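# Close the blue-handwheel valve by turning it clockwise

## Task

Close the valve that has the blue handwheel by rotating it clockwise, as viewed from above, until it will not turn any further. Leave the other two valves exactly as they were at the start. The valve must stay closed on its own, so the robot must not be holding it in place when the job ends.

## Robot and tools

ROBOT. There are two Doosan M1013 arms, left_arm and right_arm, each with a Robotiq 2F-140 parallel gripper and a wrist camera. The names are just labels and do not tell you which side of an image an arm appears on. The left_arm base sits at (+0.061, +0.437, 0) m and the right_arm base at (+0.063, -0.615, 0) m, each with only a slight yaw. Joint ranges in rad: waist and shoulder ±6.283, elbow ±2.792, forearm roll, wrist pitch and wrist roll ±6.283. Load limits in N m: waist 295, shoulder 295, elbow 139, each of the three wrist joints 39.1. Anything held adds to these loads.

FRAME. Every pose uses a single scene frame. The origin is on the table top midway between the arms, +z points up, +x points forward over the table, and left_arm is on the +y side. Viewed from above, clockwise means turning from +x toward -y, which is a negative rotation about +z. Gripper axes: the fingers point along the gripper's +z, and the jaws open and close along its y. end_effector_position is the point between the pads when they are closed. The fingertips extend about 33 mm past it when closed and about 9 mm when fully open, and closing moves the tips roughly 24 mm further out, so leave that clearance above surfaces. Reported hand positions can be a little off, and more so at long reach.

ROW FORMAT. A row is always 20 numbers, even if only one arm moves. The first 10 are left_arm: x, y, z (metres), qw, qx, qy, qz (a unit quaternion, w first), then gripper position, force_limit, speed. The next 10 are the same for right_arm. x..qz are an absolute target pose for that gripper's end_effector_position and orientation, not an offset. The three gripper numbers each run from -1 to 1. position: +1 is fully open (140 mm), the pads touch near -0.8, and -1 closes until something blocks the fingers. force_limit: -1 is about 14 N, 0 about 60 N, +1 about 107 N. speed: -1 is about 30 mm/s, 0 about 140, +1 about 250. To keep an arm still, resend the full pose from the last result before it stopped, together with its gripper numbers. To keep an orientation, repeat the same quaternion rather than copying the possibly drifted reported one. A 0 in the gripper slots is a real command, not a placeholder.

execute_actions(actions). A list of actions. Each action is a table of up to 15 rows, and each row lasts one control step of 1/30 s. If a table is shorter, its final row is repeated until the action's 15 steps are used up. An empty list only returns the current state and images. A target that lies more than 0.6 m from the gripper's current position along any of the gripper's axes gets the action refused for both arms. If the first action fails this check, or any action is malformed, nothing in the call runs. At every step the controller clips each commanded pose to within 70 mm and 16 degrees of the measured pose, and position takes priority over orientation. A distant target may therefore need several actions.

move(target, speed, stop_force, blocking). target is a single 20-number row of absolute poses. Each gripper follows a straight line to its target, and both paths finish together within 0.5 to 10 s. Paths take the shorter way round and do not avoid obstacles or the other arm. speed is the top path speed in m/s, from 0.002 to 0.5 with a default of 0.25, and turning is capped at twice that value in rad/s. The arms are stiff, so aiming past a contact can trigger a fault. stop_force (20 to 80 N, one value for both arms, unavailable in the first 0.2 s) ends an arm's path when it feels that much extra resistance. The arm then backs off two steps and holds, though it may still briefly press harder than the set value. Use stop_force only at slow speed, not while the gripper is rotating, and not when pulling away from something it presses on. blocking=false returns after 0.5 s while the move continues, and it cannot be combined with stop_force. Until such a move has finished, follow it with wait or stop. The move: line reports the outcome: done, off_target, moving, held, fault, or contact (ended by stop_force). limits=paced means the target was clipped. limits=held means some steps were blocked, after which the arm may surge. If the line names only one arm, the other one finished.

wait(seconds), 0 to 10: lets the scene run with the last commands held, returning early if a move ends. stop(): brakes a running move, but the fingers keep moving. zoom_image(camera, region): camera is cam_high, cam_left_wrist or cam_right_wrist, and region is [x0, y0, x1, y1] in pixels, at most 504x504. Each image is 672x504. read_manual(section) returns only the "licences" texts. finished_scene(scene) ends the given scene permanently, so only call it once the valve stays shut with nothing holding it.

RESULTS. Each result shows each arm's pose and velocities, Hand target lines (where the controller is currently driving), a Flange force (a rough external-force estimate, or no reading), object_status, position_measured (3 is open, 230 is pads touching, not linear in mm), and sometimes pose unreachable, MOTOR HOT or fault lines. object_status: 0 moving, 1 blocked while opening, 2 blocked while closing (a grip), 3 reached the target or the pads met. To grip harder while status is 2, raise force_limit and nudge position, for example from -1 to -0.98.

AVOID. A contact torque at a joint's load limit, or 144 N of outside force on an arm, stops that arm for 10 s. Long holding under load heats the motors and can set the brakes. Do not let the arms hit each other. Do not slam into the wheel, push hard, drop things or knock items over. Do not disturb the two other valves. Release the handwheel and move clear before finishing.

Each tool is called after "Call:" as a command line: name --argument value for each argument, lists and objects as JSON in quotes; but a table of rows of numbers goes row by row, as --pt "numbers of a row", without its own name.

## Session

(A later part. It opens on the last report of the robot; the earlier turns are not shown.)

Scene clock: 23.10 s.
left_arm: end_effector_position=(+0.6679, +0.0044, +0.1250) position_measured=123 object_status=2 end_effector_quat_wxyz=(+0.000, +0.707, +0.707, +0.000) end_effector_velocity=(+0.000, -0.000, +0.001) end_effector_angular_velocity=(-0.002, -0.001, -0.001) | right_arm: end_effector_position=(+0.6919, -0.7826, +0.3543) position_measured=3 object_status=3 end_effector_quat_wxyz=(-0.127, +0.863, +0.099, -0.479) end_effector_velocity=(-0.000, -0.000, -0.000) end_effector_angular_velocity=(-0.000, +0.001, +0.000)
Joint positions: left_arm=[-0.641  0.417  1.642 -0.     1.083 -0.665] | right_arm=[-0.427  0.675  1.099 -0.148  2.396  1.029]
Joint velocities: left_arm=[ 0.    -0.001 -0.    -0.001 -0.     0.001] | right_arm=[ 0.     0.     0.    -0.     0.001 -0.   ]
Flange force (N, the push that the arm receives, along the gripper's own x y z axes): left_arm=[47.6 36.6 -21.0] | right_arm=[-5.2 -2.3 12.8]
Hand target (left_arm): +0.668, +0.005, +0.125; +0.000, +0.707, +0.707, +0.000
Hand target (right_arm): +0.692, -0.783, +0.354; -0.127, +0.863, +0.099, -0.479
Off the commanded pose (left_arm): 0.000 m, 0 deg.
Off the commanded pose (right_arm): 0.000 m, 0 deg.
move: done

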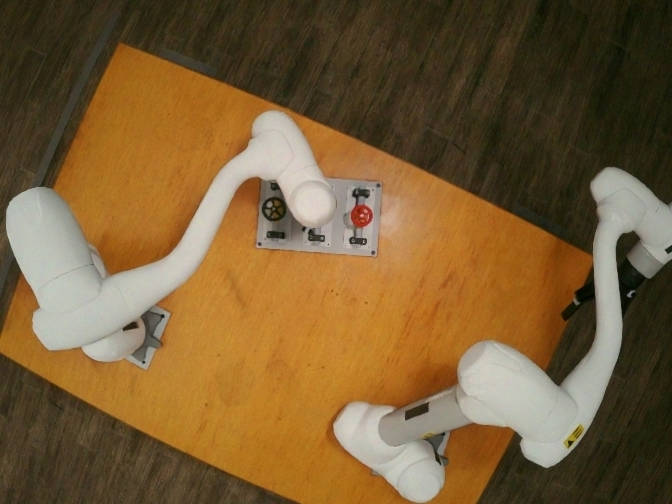

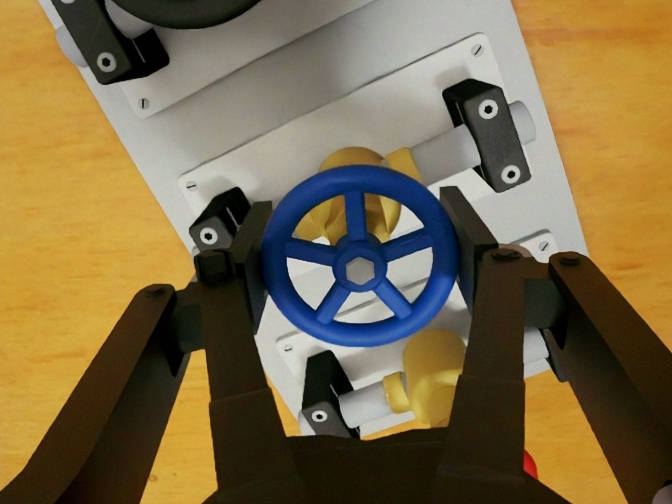

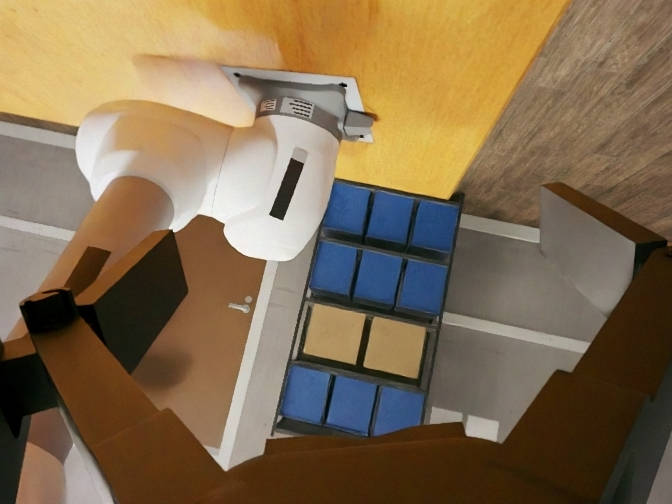

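Call:
move --target '[0.6692,0.0046,0.125,0,0.707,0.707,0,0.15,0,0,0.6919,-0.7826,0.3543,-0.127,0.863,0.099,-0.479,1,0,0]' --speed 0.01

Call:
move --target '[0.6692,0.0046,0.125,0,0.707,0.707,0,-1,0,-0.5,0.6919,-0.7826,0.3543,-0.127,0.863,0.099,-0.479,1,0,0]'

Call:
move --target '[0.6692,0.0046,0.125,0,0.966,-0.259,0,-1,0,-0.5,0.6919,-0.7826,0.3543,-0.127,0.863,0.099,-0.479,1,0,0]' --speed 0.4

Scene clock: 25.10 s.
left_arm: end_effector_position=(+0.6692, +0.0046, +0.1250) position_measured=110 object_status=3 end_effector_quat_wxyz=(-0.000, +0.707, +0.707, -0.000) end_effector_velocity=(-0.000, +0.000, -0.000) end_effector_angular_velocity=(+0.001, +0.001, +0.002) | right_arm: end_effector_position=(+0.6919, -0.7826, +0.3543) position_measured=3 object_status=3 end_effector_quat_wxyz=(-0.127, +0.863, +0.099, -0.479) end_effector_velocity=(-0.000, -0.000, +0.000) end_effector_angular_velocity=(-0.000, +0.000, -0.000)
Joint positions: left_arm=[-0.64   0.418  1.64  -0.     1.084 -0.664] | right_arm=[-0.427  0.675  1.099 -0.148  2.396  1.029]
Joint velocities: left_arm=[ 0.     0.    -0.     0.     0.001 -0.002] | right_arm=[-0. -0.  0. -0.  0.  0.]
Flange force (N, the push that the arm receives, along the gripper's own x y z axes): left_arm=[-6.7 -1.4 8.2] | right_arm=[-5.4 -3.2 13.8]
Hand target (left_arm): +0.669, +0.005, +0.125; +0.000, +0.707, +0.707, -0.000
Hand target (right_arm): +0.692, -0.783, +0.354; -0.127, +0.863, +0.099, -0.479
Off the commanded pose (left_arm): 0.000 m, 0 deg.
Off the commanded pose (right_arm): 0.000 m, 0 deg.
move: done

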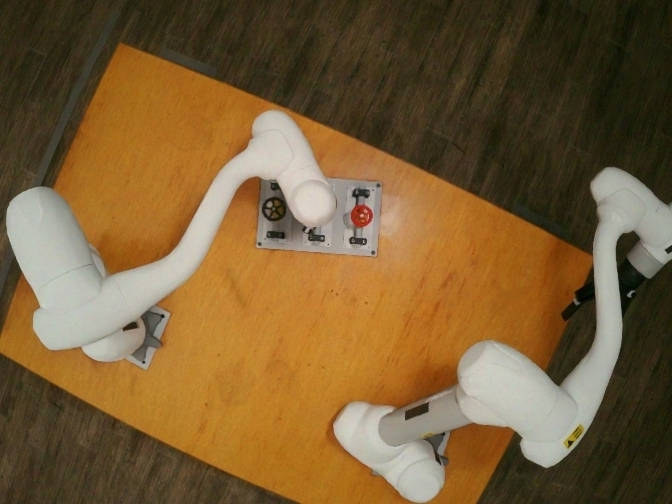

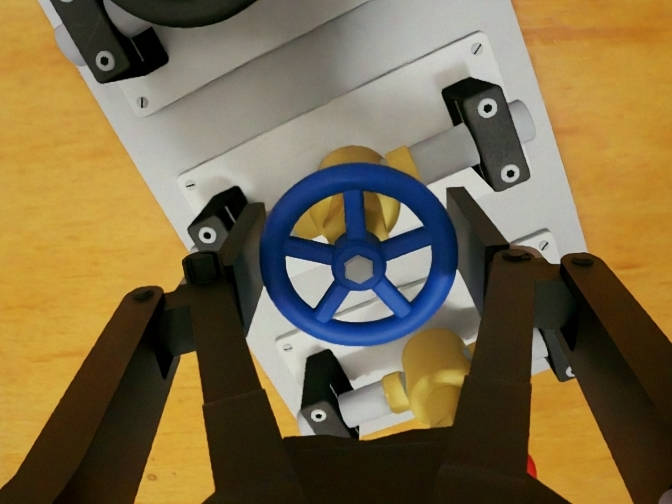

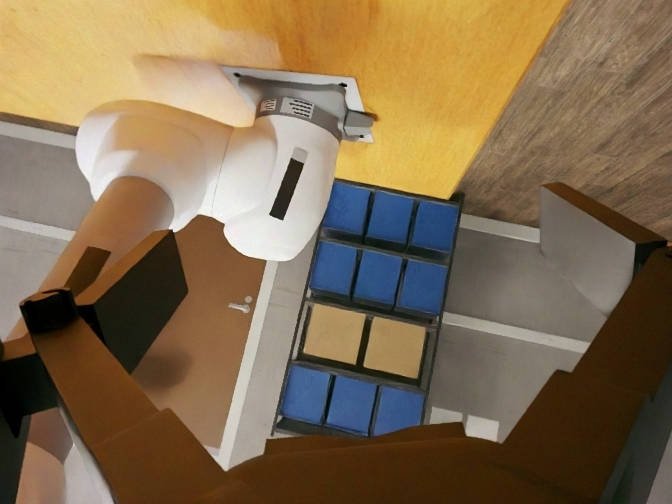

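Scene clock: 25.80 s.
left_arm: end_effector_position=(+0.6692, +0.0046, +0.1250) position_measured=123 object_status=2 end_effector_quat_wxyz=(+0.000, +0.707, +0.707, +0.000) end_effector_velocity=(-0.000, +0.000, -0.000) end_effector_angular_velocity=(+0.001, +0.000, +0.000) | right_arm: end_effector_position=(+0.6919, -0.7826, +0.3543) position_measured=3 object_status=3 end_effector_quat_wxyz=(-0.127, +0.863, +0.099, -0.479) end_effector_velocity=(+0.000, -0.001, -0.000) end_effector_angular_velocity=(-0.002, +0.000, +0.000)
Joint positions: left_arm=[-0.64   0.418  1.64  -0.     1.084 -0.664] | right_arm=[-0.427  0.675  1.099 -0.148  2.396  1.029]
Joint velocities: left_arm=[-0.     0.    -0.     0.001  0.001 -0.001] | right_arm=[-0.     0.    -0.    -0.002 -0.     0.   ]
Flange force (N, the push that the arm receives, along the gripper's own x y z axes): left_arm=[-5.2 -15.2 -9.6] | right_arm=[-6.4 -4.4 15.5]
Hand target (left_arm): +0.669, +0.005, +0.125; -0.000, +0.707, +0.707, -0.000
Hand target (right_arm): +0.692, -0.783, +0.354; -0.127, +0.863, +0.099, -0.479
Off the commanded pose (left_arm): 0.000 m, 0 deg.
Off the commanded pose (right_arm): 0.000 m, 0 deg.
move: done

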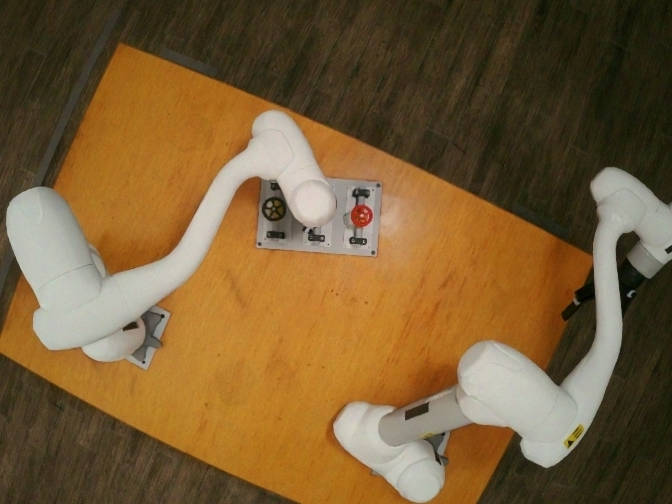

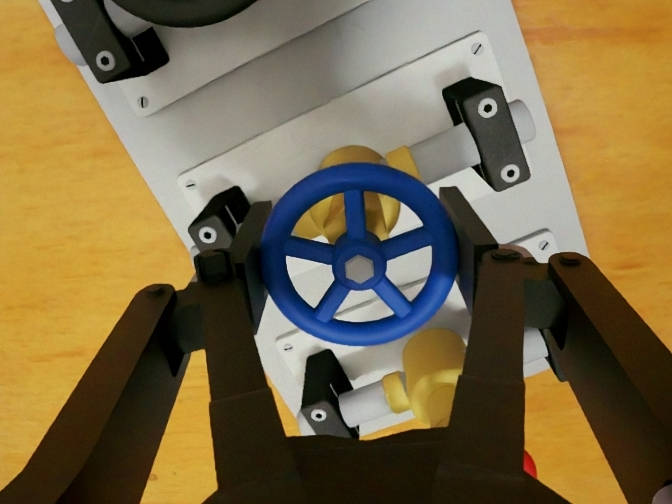

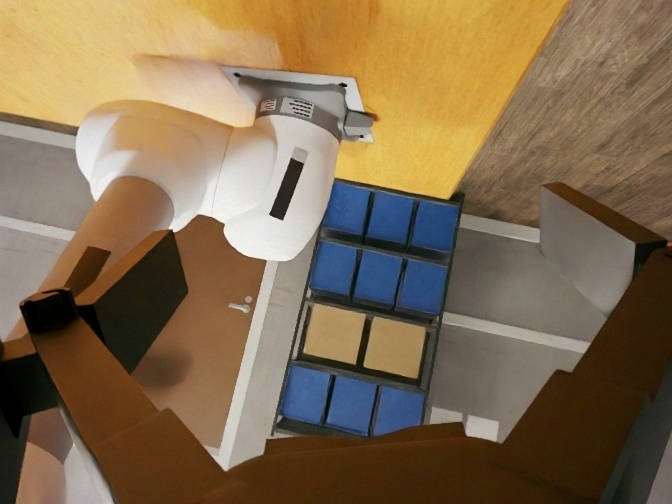

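Scene clock: 28.83 s.
left_arm: end_effector_position=(+0.6692, +0.0045, +0.1251) position_measured=123 object_status=2 end_effector_quat_wxyz=(+0.000, +0.966, -0.259, +0.000) end_effector_velocity=(+0.000, +0.001, +0.001) end_effector_angular_velocity=(-0.000, -0.000, +0.001) | right_arm: end_effector_position=(+0.6919, -0.7826, +0.3543) position_measured=3 object_status=3 end_effector_quat_wxyz=(-0.127, +0.863, +0.099, -0.479) end_effector_velocity=(+0.000, -0.000, -0.000) end_effector_angular_velocity=(-0.001, +0.000, -0.000)
Joint positions: left_arm=[-0.64   0.418  1.64  -0.     1.084  1.431] | right_arm=[-0.427  0.675  1.099 -0.148  2.396  1.029]
Joint velocities: left_arm=[ 0.001 -0.001 -0.    -0.     0.001  0.001] | right_arm=[-0.     0.    -0.    -0.001 -0.    -0.   ]
Flange force (N, the push that the arm receives, along the gripper's own x y z axes): left_arm=[-2.3 6.9 9.0] | right_arm=[-5.5 -2.8 10.3]
Hand target (left_arm): +0.669, +0.005, +0.125; -0.000, +0.966, -0.259, +0.000
Hand target (right_arm): +0.692, -0.783, +0.354; -0.127, +0.863, +0.099, -0.479
Off the commanded pose (left_arm): 0.000 m, 0 deg.
Off the commanded pose (right_arm): 0.000 m, 0 deg.
move: done

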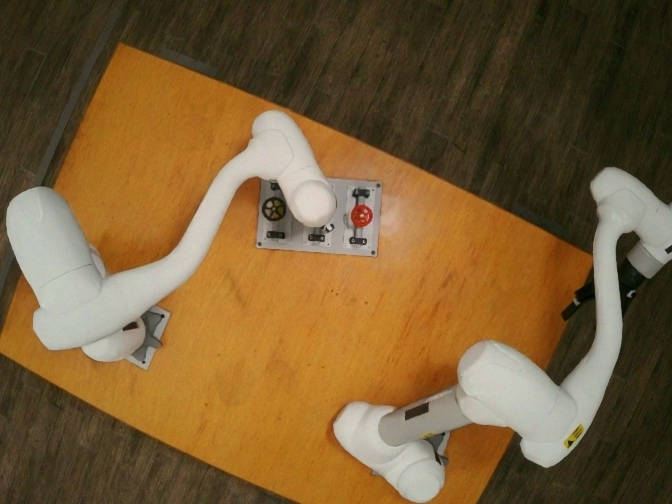

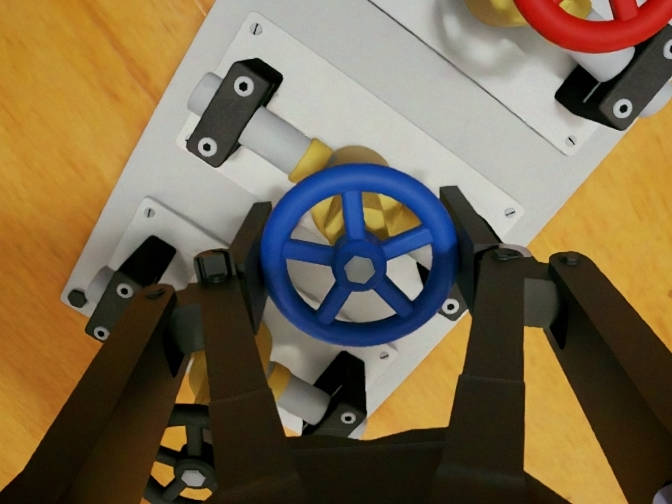

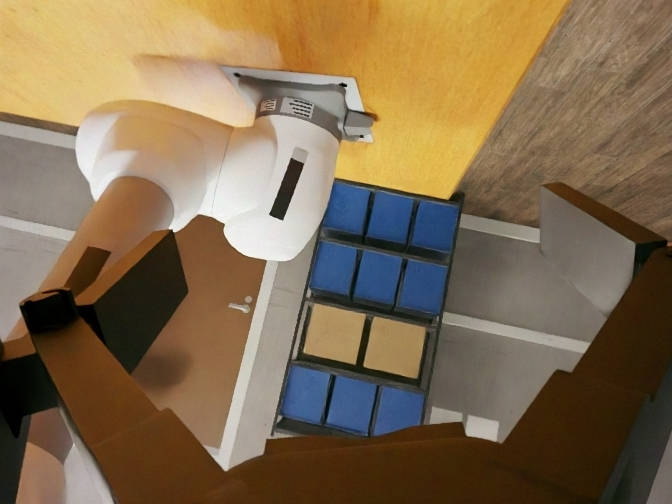

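Call:
move --target '[0.6692,0.0046,0.1244,0,0.087,-0.996,0,-1,0,-0.5,0.6919,-0.7826,0.3543,-0.127,0.863,0.099,-0.479,1,0,0]' --speed 0.5

Call:
move --target '[0.6692,0.0046,0.1238,0,-0.866,-0.5,0,-1,0,-0.5,0.6919,-0.7826,0.3543,-0.127,0.863,0.099,-0.479,1,0,0]' --speed 0.5

Scene clock: 32.83 s.
left_arm: end_effector_position=(+0.6691, +0.0046, +0.1243) position_measured=123 object_status=2 end_effector_quat_wxyz=(-0.000, -0.087, +0.996, +0.000) end_effector_velocity=(+0.000, -0.000, +0.001) end_effector_angular_velocity=(+0.000, -0.000, -0.002) | right_arm: end_effector_position=(+0.6919, -0.7826, +0.3543) position_measured=3 object_status=3 end_effector_quat_wxyz=(-0.127, +0.863, +0.099, -0.479) end_effector_velocity=(+0.000, -0.000, -0.000) end_effector_angular_velocity=(+0.000, -0.001, +0.000)
Joint positions: left_arm=[-0.64   0.418  1.641 -0.     1.083  3.875] | right_arm=[-0.427  0.675  1.099 -0.148  2.396  1.029]
Joint velocities: left_arm=[-0.    -0.    -0.001  0.001  0.001  0.001] | right_arm=[-0.    -0.    -0.     0.    -0.001 -0.   ]
Flange force (N, the push that the arm receives, along the gripper's own x y z axes): left_arm=[4.9 -6.5 4.0] | right_arm=[-3.3 -1.6 10.7]
Hand target (left_arm): +0.669, +0.005, +0.124; +0.000, -0.087, +0.996, +0.000
Hand target (right_arm): +0.692, -0.783, +0.354; -0.127, +0.863, +0.099, -0.479
Off the commanded pose (left_arm): 0.000 m, 0 deg.
Off the commanded pose (right_arm): 0.000 m, 0 deg.
move: done

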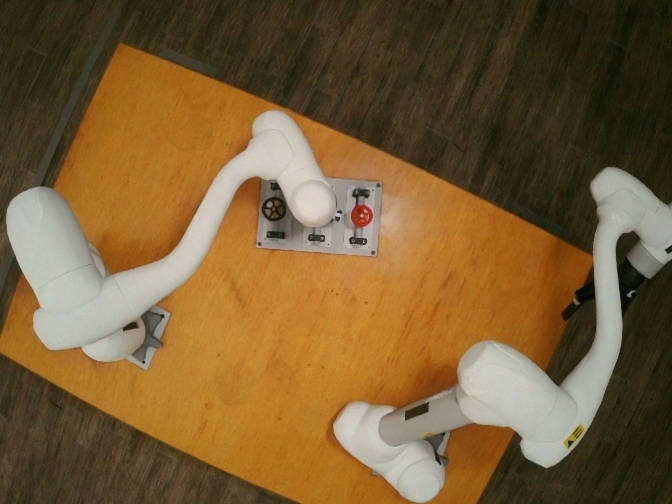

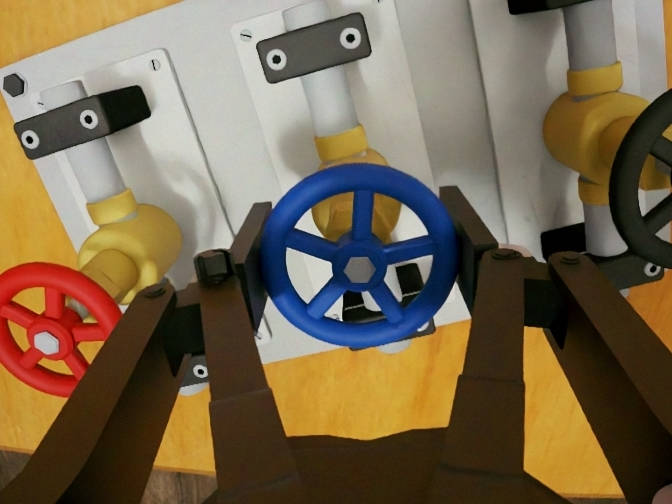

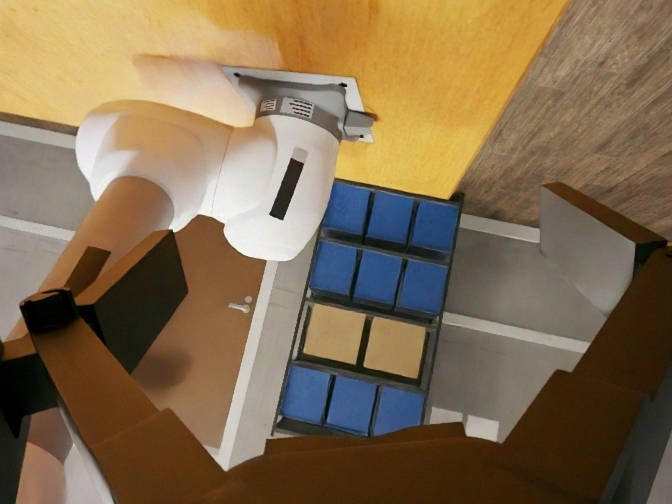

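Scene clock: 35.57 s.
left_arm: end_effector_position=(+0.6691, +0.0046, +0.1237) position_measured=123 object_status=2 end_effector_quat_wxyz=(-0.000, +0.866, +0.500, -0.000) end_effector_velocity=(+0.000, -0.001, -0.000) end_effector_angular_velocity=(-0.001, +0.000, -0.002) | right_arm: end_effector_position=(+0.6919, -0.7826, +0.3543) position_measured=3 object_status=3 end_effector_quat_wxyz=(-0.127, +0.863, +0.099, -0.479) end_effector_velocity=(-0.000, +0.000, +0.000) end_effector_angular_velocity=(+0.001, +0.000, -0.001)
Joint positions: left_arm=[-0.64   0.419  1.641 -0.     1.082  6.143] | right_arm=[-0.427  0.675  1.099 -0.148  2.396  1.029]
Joint velocities: left_arm=[-0.     0.001 -0.001 -0.001  0.     0.002] | right_arm=[-0.    -0.    -0.001  0.001  0.001 -0.   ]
Flange force (N, the push that the arm receives, along the gripper's own x y z axes): left_arm=[-9.5 -0.8 2.4] | right_arm=[-7.0 -5.3 17.5]
Hand target (left_arm): +0.669, +0.005, +0.124; +0.000, +0.866, +0.500, +0.000
Hand target (right_arm): +0.692, -0.783, +0.354; -0.127, +0.863, +0.099, -0.479
Off the commanded pose (left_arm): 0.000 m, 0 deg.
Off the commanded pose (right_arm): 0.000 m, 0 deg.
move: done

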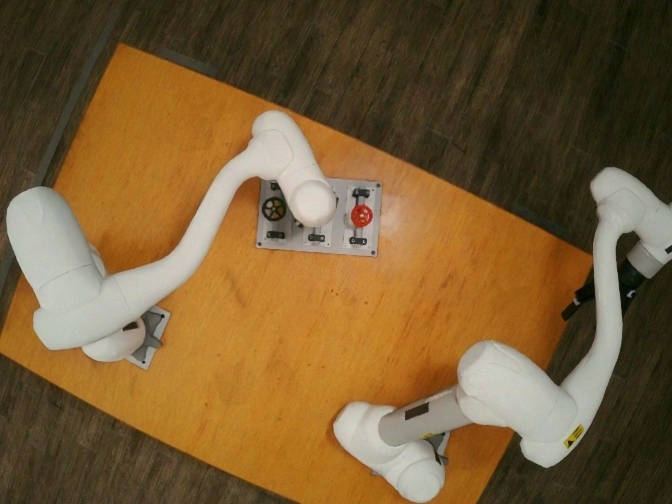

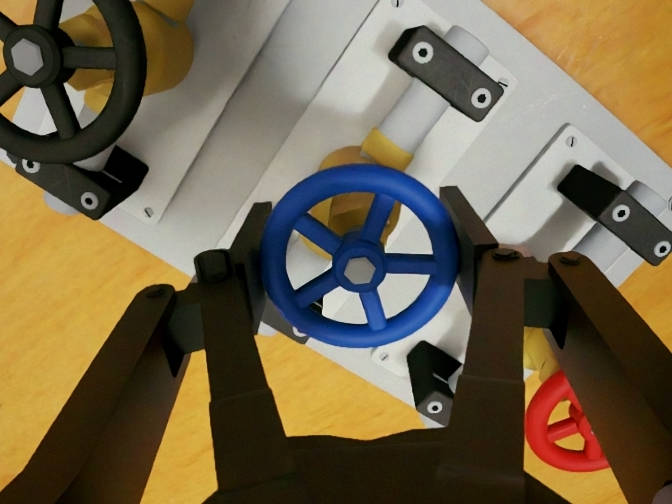

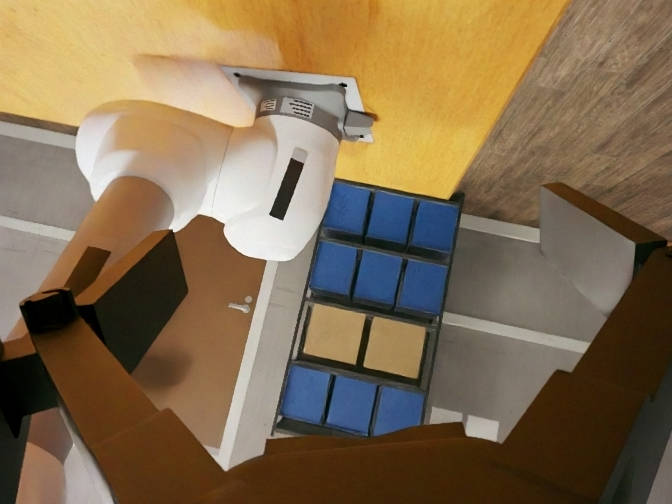

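Call:
execute_actions --actions '[[[0.6692,0.0046,0.1238,0,0.866,0.5,0,0.25,0.8,0,0.6919,-0.7826,0.3543,-0.127,0.863,0.099,-0.479,1,0,0]],[[0.6692,0.0046,0.1238,0,0.5,0.866,0,0.25,0.8,0,0.6919,-0.7826,0.3543,-0.127,0.863,0.099,-0.479,1,0,0]],[[0.6692,0.0046,0.1238,0,0,1,0,0.25,0.8,0,0.6919,-0.7826,0.3543,-0.127,0.863,0.099,-0.479,1,0,0]],[[0.6692,0.0046,0.1238,0,-0.5,0.866,0,0.25,0.8,0,0.6919,-0.7826,0.3543,-0.127,0.863,0.099,-0.479,1,0,0]],[[0.6692,0.0046,0.1238,0,-0.866,0.5,0,0.25,0.8,0,0.6919,-0.7826,0.3543,-0.127,0.863,0.099,-0.479,1,0,0]],[[0.6692,0.0046,0.1238,0,-0.866,0.5,0,0.25,0.8,0,0.6919,-0.7826,0.3543,-0.127,0.863,0.099,-0.479,1,0,0]],[[0.6692,0.0046,0.1238,0,-0.866,0.5,0,-1,0.8,-0.5,0.6919,-0.7826,0.3543,-0.127,0.863,0.099,-0.479,1,0,0]]]'

Call:
move --target '[0.6692,0.0046,0.1233,0,0,1,0,-1,0.8,-0.5,0.6919,-0.7826,0.3543,-0.127,0.863,0.099,-0.479,1,0,0]' --speed 0.5

Scene clock: 41.37 s.
left_arm: end_effector_position=(+0.6692, +0.0045, +0.1239) position_measured=125 object_status=2 end_effector_quat_wxyz=(+0.000, +0.866, -0.500, +0.000) end_effector_velocity=(+0.000, -0.000, -0.002) end_effector_angular_velocity=(+0.001, +0.000, -0.002) | right_arm: end_effector_position=(+0.6919, -0.7826, +0.3543) position_measured=3 object_status=3 end_effector_quat_wxyz=(-0.127, +0.863, +0.099, -0.479) end_effector_velocity=(-0.000, -0.000, -0.000) end_effector_angular_velocity=(-0.000, -0.001, -0.000)
Joint positions: left_arm=[-0.64   0.419  1.641 -0.     1.082  1.955] | right_arm=[-0.427  0.675  1.099 -0.148  2.396  1.029]
Joint velocities: left_arm=[-0.001  0.002 -0.     0.001 -0.001  0.001] | right_arm=[-0.    -0.     0.     0.    -0.001  0.   ]
Flange force (N, the push that the arm receives, along the gripper's own x y z axes): left_arm=[0.7 10.1 -17.3] | right_arm=[-6.3 -2.6 15.3]
Flange force at the end of the 3rd action (N, along the gripper's axes at the end of the call): left_arm=[4.9 3.6 6.0] | right_arm=[-4.0 -3.7 14.1]
Flange force at the end of the 4th action (N, along the gripper's axes at the end of the call): left_arm=[6.1 0.7 9.2] | right_arm=[-5.1 -5.1 14.8]
Flange force at the end of the 5th action (N, along the gripper's axes at the end of the call): left_arm=[2.2 2.9 7.0] | right_arm=[-3.5 -3.3 11.2]
Flange force at the end of the 6th action (N, along the gripper's axes at the end of the call): left_arm=[4.6 4.1 7.2] | right_arm=[-4.6 -4.2 13.4]
Hand target (left_arm): +0.669, +0.005, +0.124; -0.000, +0.866, -0.500, -0.000
Hand target (right_arm): +0.692, -0.783, +0.354; -0.127, +0.863, +0.099, -0.479
Off the commanded pose (left_arm): 0.000 m, 0 deg.
Off the commanded pose (right_arm): 0.000 m, 0 deg.

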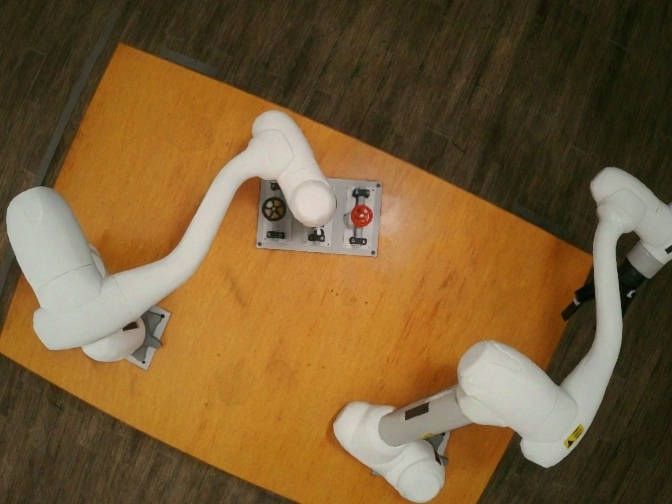

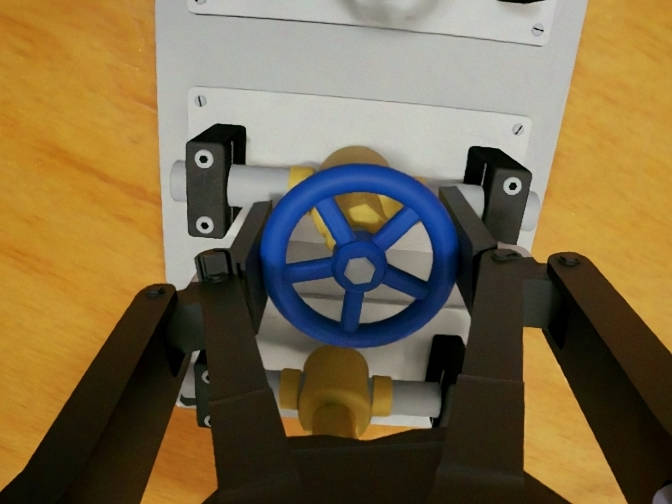

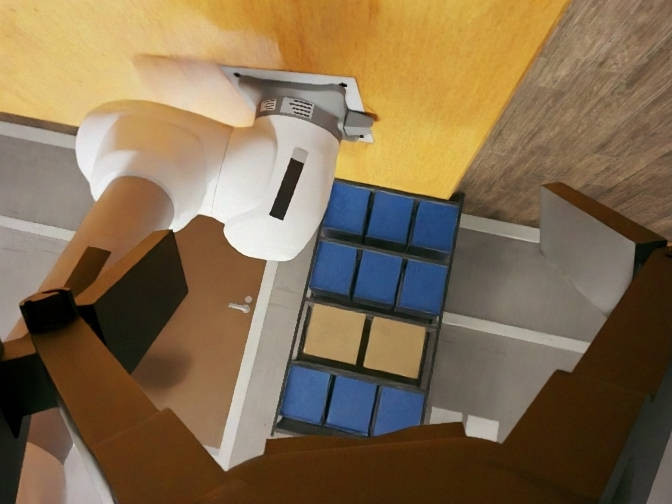

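Scene clock: 43.90 s.
left_arm: end_effector_position=(+0.6691, +0.0045, +0.1233) position_measured=126 object_status=2 end_effector_quat_wxyz=(-0.000, +0.000, +1.000, +0.000) end_effector_velocity=(-0.001, -0.001, +0.000) end_effector_angular_velocity=(-0.000, +0.001, -0.003) | right_arm: end_effector_position=(+0.6919, -0.7826, +0.3543) position_measured=3 object_status=3 end_effector_quat_wxyz=(-0.127, +0.863, +0.099, -0.479) end_effector_velocity=(+0.000, -0.000, -0.000) end_effector_angular_velocity=(-0.001, -0.000, +0.000)
Joint positions: left_arm=[-0.64   0.419  1.641 -0.     1.081  4.049] | right_arm=[-0.427  0.675  1.099 -0.148  2.396  1.029]
Joint velocities: left_arm=[-0.001  0.    -0.    -0.001  0.001  0.001] | right_arm=[ 0.     0.    -0.    -0.001 -0.001 -0.   ]
Flange force (N, the push that the arm receives, along the gripper's own x y z axes): left_arm=[4.4 -4.5 6.3] | right_arm=[-5.7 -5.5 15.1]
Hand target (left_arm): +0.669, +0.005, +0.123; +0.000, -0.000, +1.000, +0.000
Hand target (right_arm): +0.692, -0.783, +0.354; -0.127, +0.863, +0.099, -0.479
Off the commanded pose (left_arm): 0.000 m, 0 deg.
Off the commanded pose (right_arm): 0.000 m, 0 deg.
move: done

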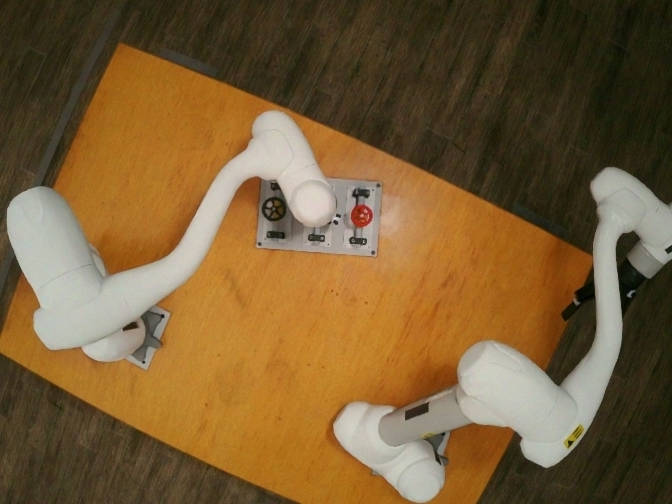

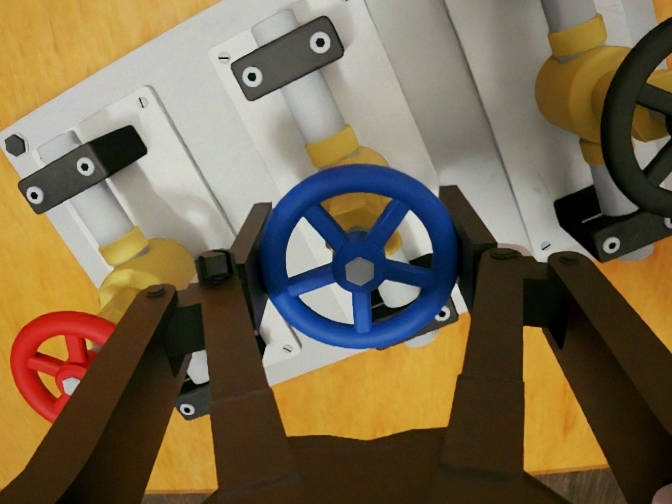

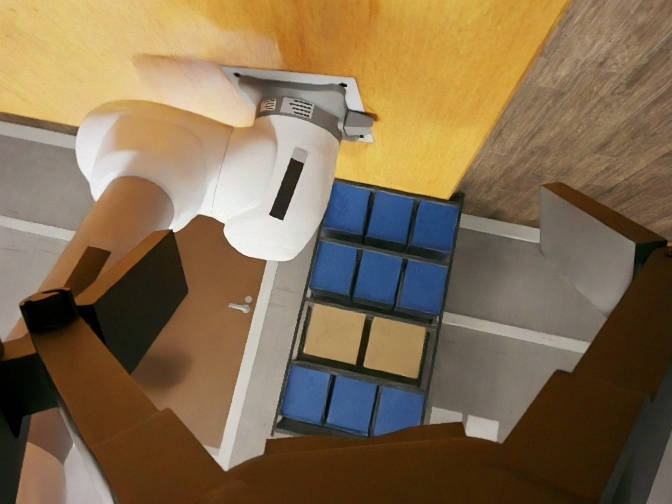

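Call:
move --target '[0.6692,0.0046,0.1233,0,0.259,0.966,0,-0.98,1,-0.5,0.6919,-0.7826,0.3543,-0.127,0.863,0.099,-0.479,1,0,0]' --speed 0.2

Scene clock: 46.63 s.
left_arm: end_effector_position=(+0.6691, +0.0045, +0.1232) position_measured=126 object_status=2 end_effector_quat_wxyz=(-0.000, +0.259, +0.966, +0.000) end_effector_velocity=(-0.001, -0.000, -0.001) end_effector_angular_velocity=(+0.000, +0.002, +0.001) | right_arm: end_effector_position=(+0.6919, -0.7826, +0.3543) position_measured=3 object_status=3 end_effector_quat_wxyz=(-0.127, +0.863, +0.099, -0.479) end_effector_velocity=(-0.000, +0.000, +0.000) end_effector_angular_velocity=(+0.000, +0.000, +0.000)
Joint positions: left_arm=[-0.64   0.419  1.641  0.     1.081  4.573] | right_arm=[-0.427  0.675  1.099 -0.148  2.396  1.029]
Joint velocities: left_arm=[-0.001  0.001 -0.    -0.001  0.    -0.001] | right_arm=[ 0. -0. -0.  0.  0. -0.]
Flange force (N, the push that the arm receives, along the gripper's own x y z axes): left_arm=[-7.9 -6.8 4.3] | right_arm=[-6.8 -3.9 14.6]
Hand target (left_arm): +0.669, +0.005, +0.123; +0.000, +0.259, +0.966, +0.000
Hand target (right_arm): +0.692, -0.783, +0.354; -0.127, +0.863, +0.099, -0.479
Off the commanded pose (left_arm): 0.000 m, 0 deg.
Off the commanded pose (right_arm): 0.000 m, 0 deg.
move: done

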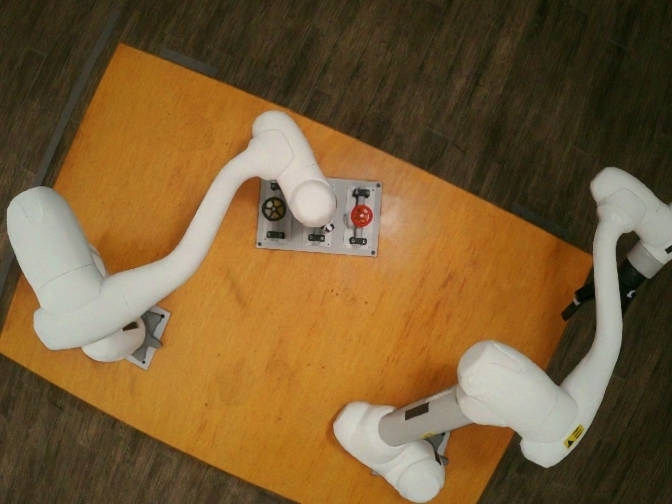

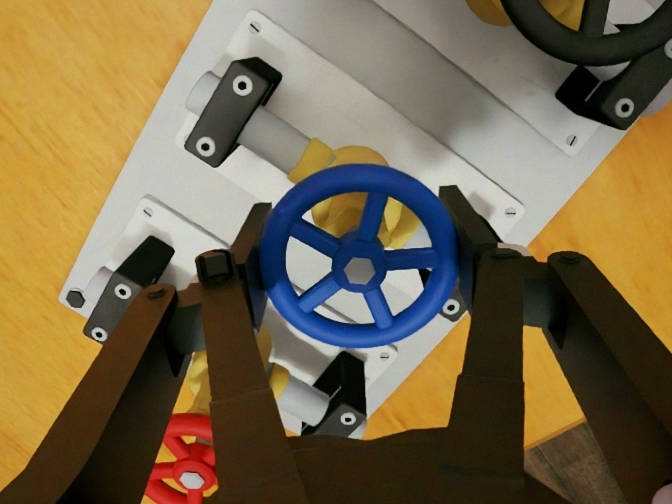

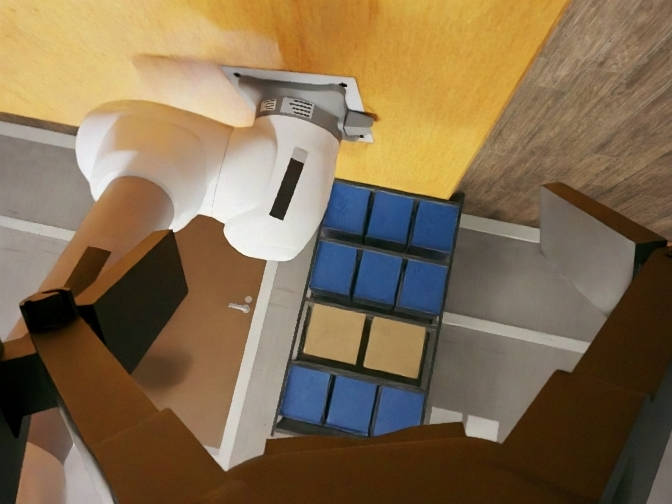

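Call:
move --target '[0.6692,0.0046,0.1233,0,0.5,0.866,0,-1,1,-0.5,0.6919,-0.7826,0.3543,-0.127,0.863,0.099,-0.479,1,0,0]' --speed 0.2

Scene clock: 48.93 s.
left_arm: end_effector_position=(+0.6691, +0.0045, +0.1233) position_measured=126 object_status=2 end_effector_quat_wxyz=(+0.000, +0.500, +0.866, +0.000) end_effector_velocity=(+0.000, +0.001, +0.000) end_effector_angular_velocity=(+0.000, +0.000, +0.001) | right_arm: end_effector_position=(+0.6919, -0.7826, +0.3543) position_measured=3 object_status=3 end_effector_quat_wxyz=(-0.127, +0.863, +0.099, -0.479) end_effector_velocity=(-0.000, +0.000, +0.000) end_effector_angular_velocity=(-0.001, +0.001, +0.000)
Joint positions: left_arm=[-0.64   0.419  1.641  0.     1.081  5.096] | right_arm=[-0.427  0.675  1.099 -0.148  2.396  1.029]
Joint velocities: left_arm=[ 0.001 -0.    -0.    -0.     0.001  0.   ] | right_arm=[ 0.    -0.     0.    -0.001  0.001 -0.   ]
Flange force (N, the push that the arm receives, along the gripper's own x y z axes): left_arm=[-7.8 -9.2 5.8] | right_arm=[-5.5 -5.7 15.2]
Hand target (left_arm): +0.669, +0.005, +0.123; +0.000, +0.500, +0.866, +0.000
Hand target (right_arm): +0.692, -0.783, +0.354; -0.127, +0.863, +0.099, -0.479
Off the commanded pose (left_arm): 0.000 m, 0 deg.
Off the commanded pose (right_arm): 0.000 m, 0 deg.
move: done

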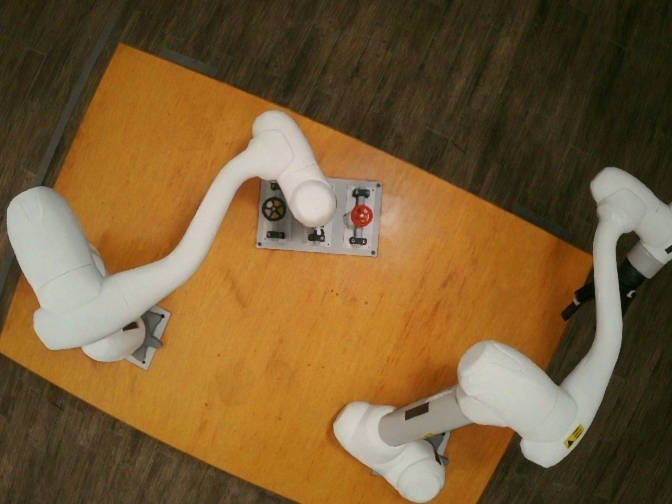

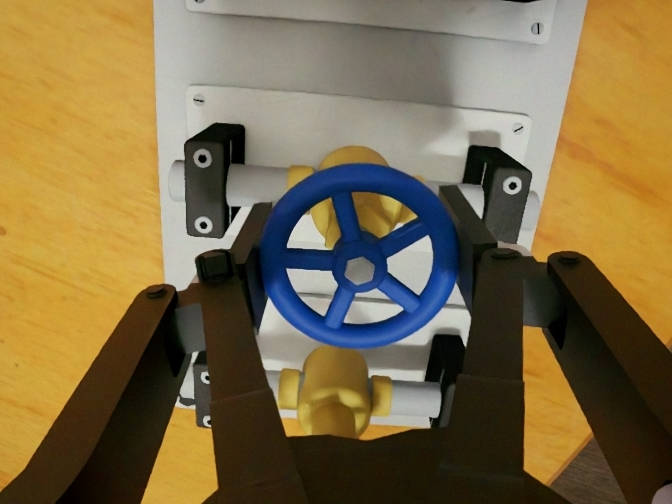

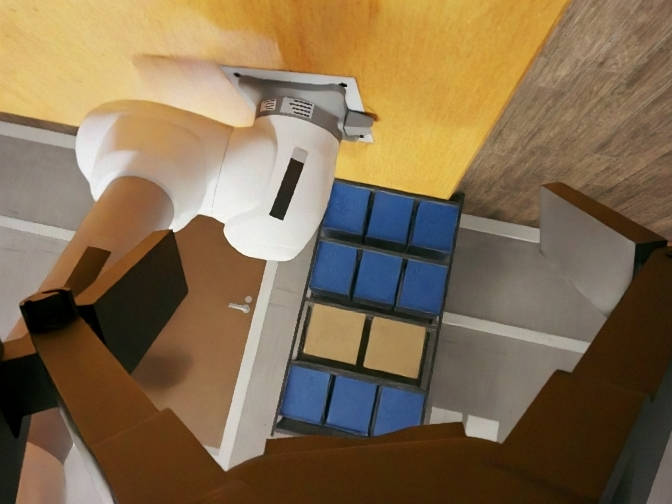

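Call:
execute_actions --actions '[[[0.6692,0.0046,0.1233,0,0.5,0.866,0,0.3,1,0,0.6919,-0.7826,0.3543,-0.127,0.863,0.099,-0.479,1,0,0]],[[0.6692,0.0046,0.18,0,0.5,0.866,0,0.3,1,0,0.6919,-0.7826,0.3543,-0.127,0.863,0.099,-0.479,1,0,0]]]'

Call:
finished_scene --scene 1

Scene clock: 51.20 s.
left_arm: end_effector_position=(+0.6692, +0.0046, +0.1800) position_measured=91 object_status=3 end_effector_quat_wxyz=(-0.000, +0.500, +0.866, -0.000) end_effector_velocity=(+0.000, +0.001, +0.000) end_effector_angular_velocity=(-0.000, +0.000, +0.000) | right_arm: end_effector_position=(+0.6919, -0.7826, +0.3543) position_measured=3 object_status=3 end_effector_quat_wxyz=(-0.127, +0.863, +0.099, -0.479) end_effector_velocity=(+0.000, -0.000, -0.000) end_effector_angular_velocity=(-0.001, -0.002, +0.001)
Joint positions: left_arm=[-0.64   0.38   1.587 -0.     1.175  5.096] | right_arm=[-0.427  0.675  1.099 -0.148  2.396  1.029]
Joint velocities: left_arm=[ 0.001 -0.    -0.    -0.     0.001  0.001] | right_arm=[ 0.    -0.    -0.    -0.001 -0.002 -0.   ]
Flange force (N, the push that the arm receives, along the gripper's own x y z axes): left_arm=[-4.2 -3.1 6.1] | right_arm=[-4.1 -5.0 11.7]
Flange force at the end of the 1st action (N, along the gripper's axes at the end of the call): left_arm=[-6.9 -5.7 6.8] | right_arm=[-4.9 -3.0 12.1]
Hand target (left_arm): +0.669, +0.005, +0.180; -0.000, +0.500, +0.866, -0.000
Hand target (right_arm): +0.692, -0.783, +0.354; -0.127, +0.863, +0.099, -0.479
Off the commanded pose (left_arm): 0.000 m, 0 deg.
Off the commanded pose (right_arm): 0.000 m, 0 deg.

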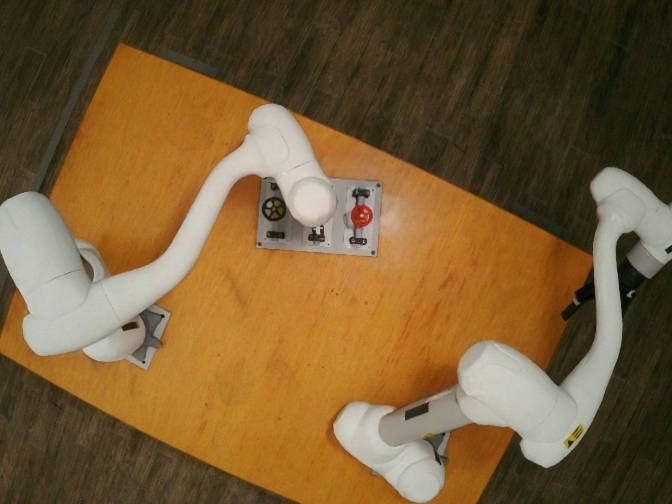

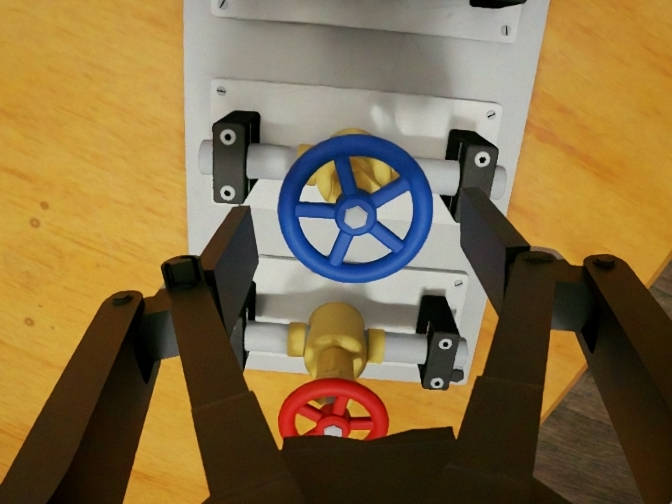

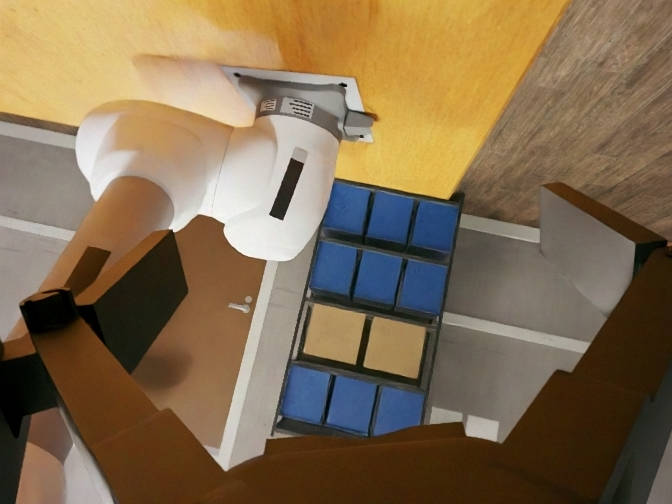

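The scene is finished: the task was done.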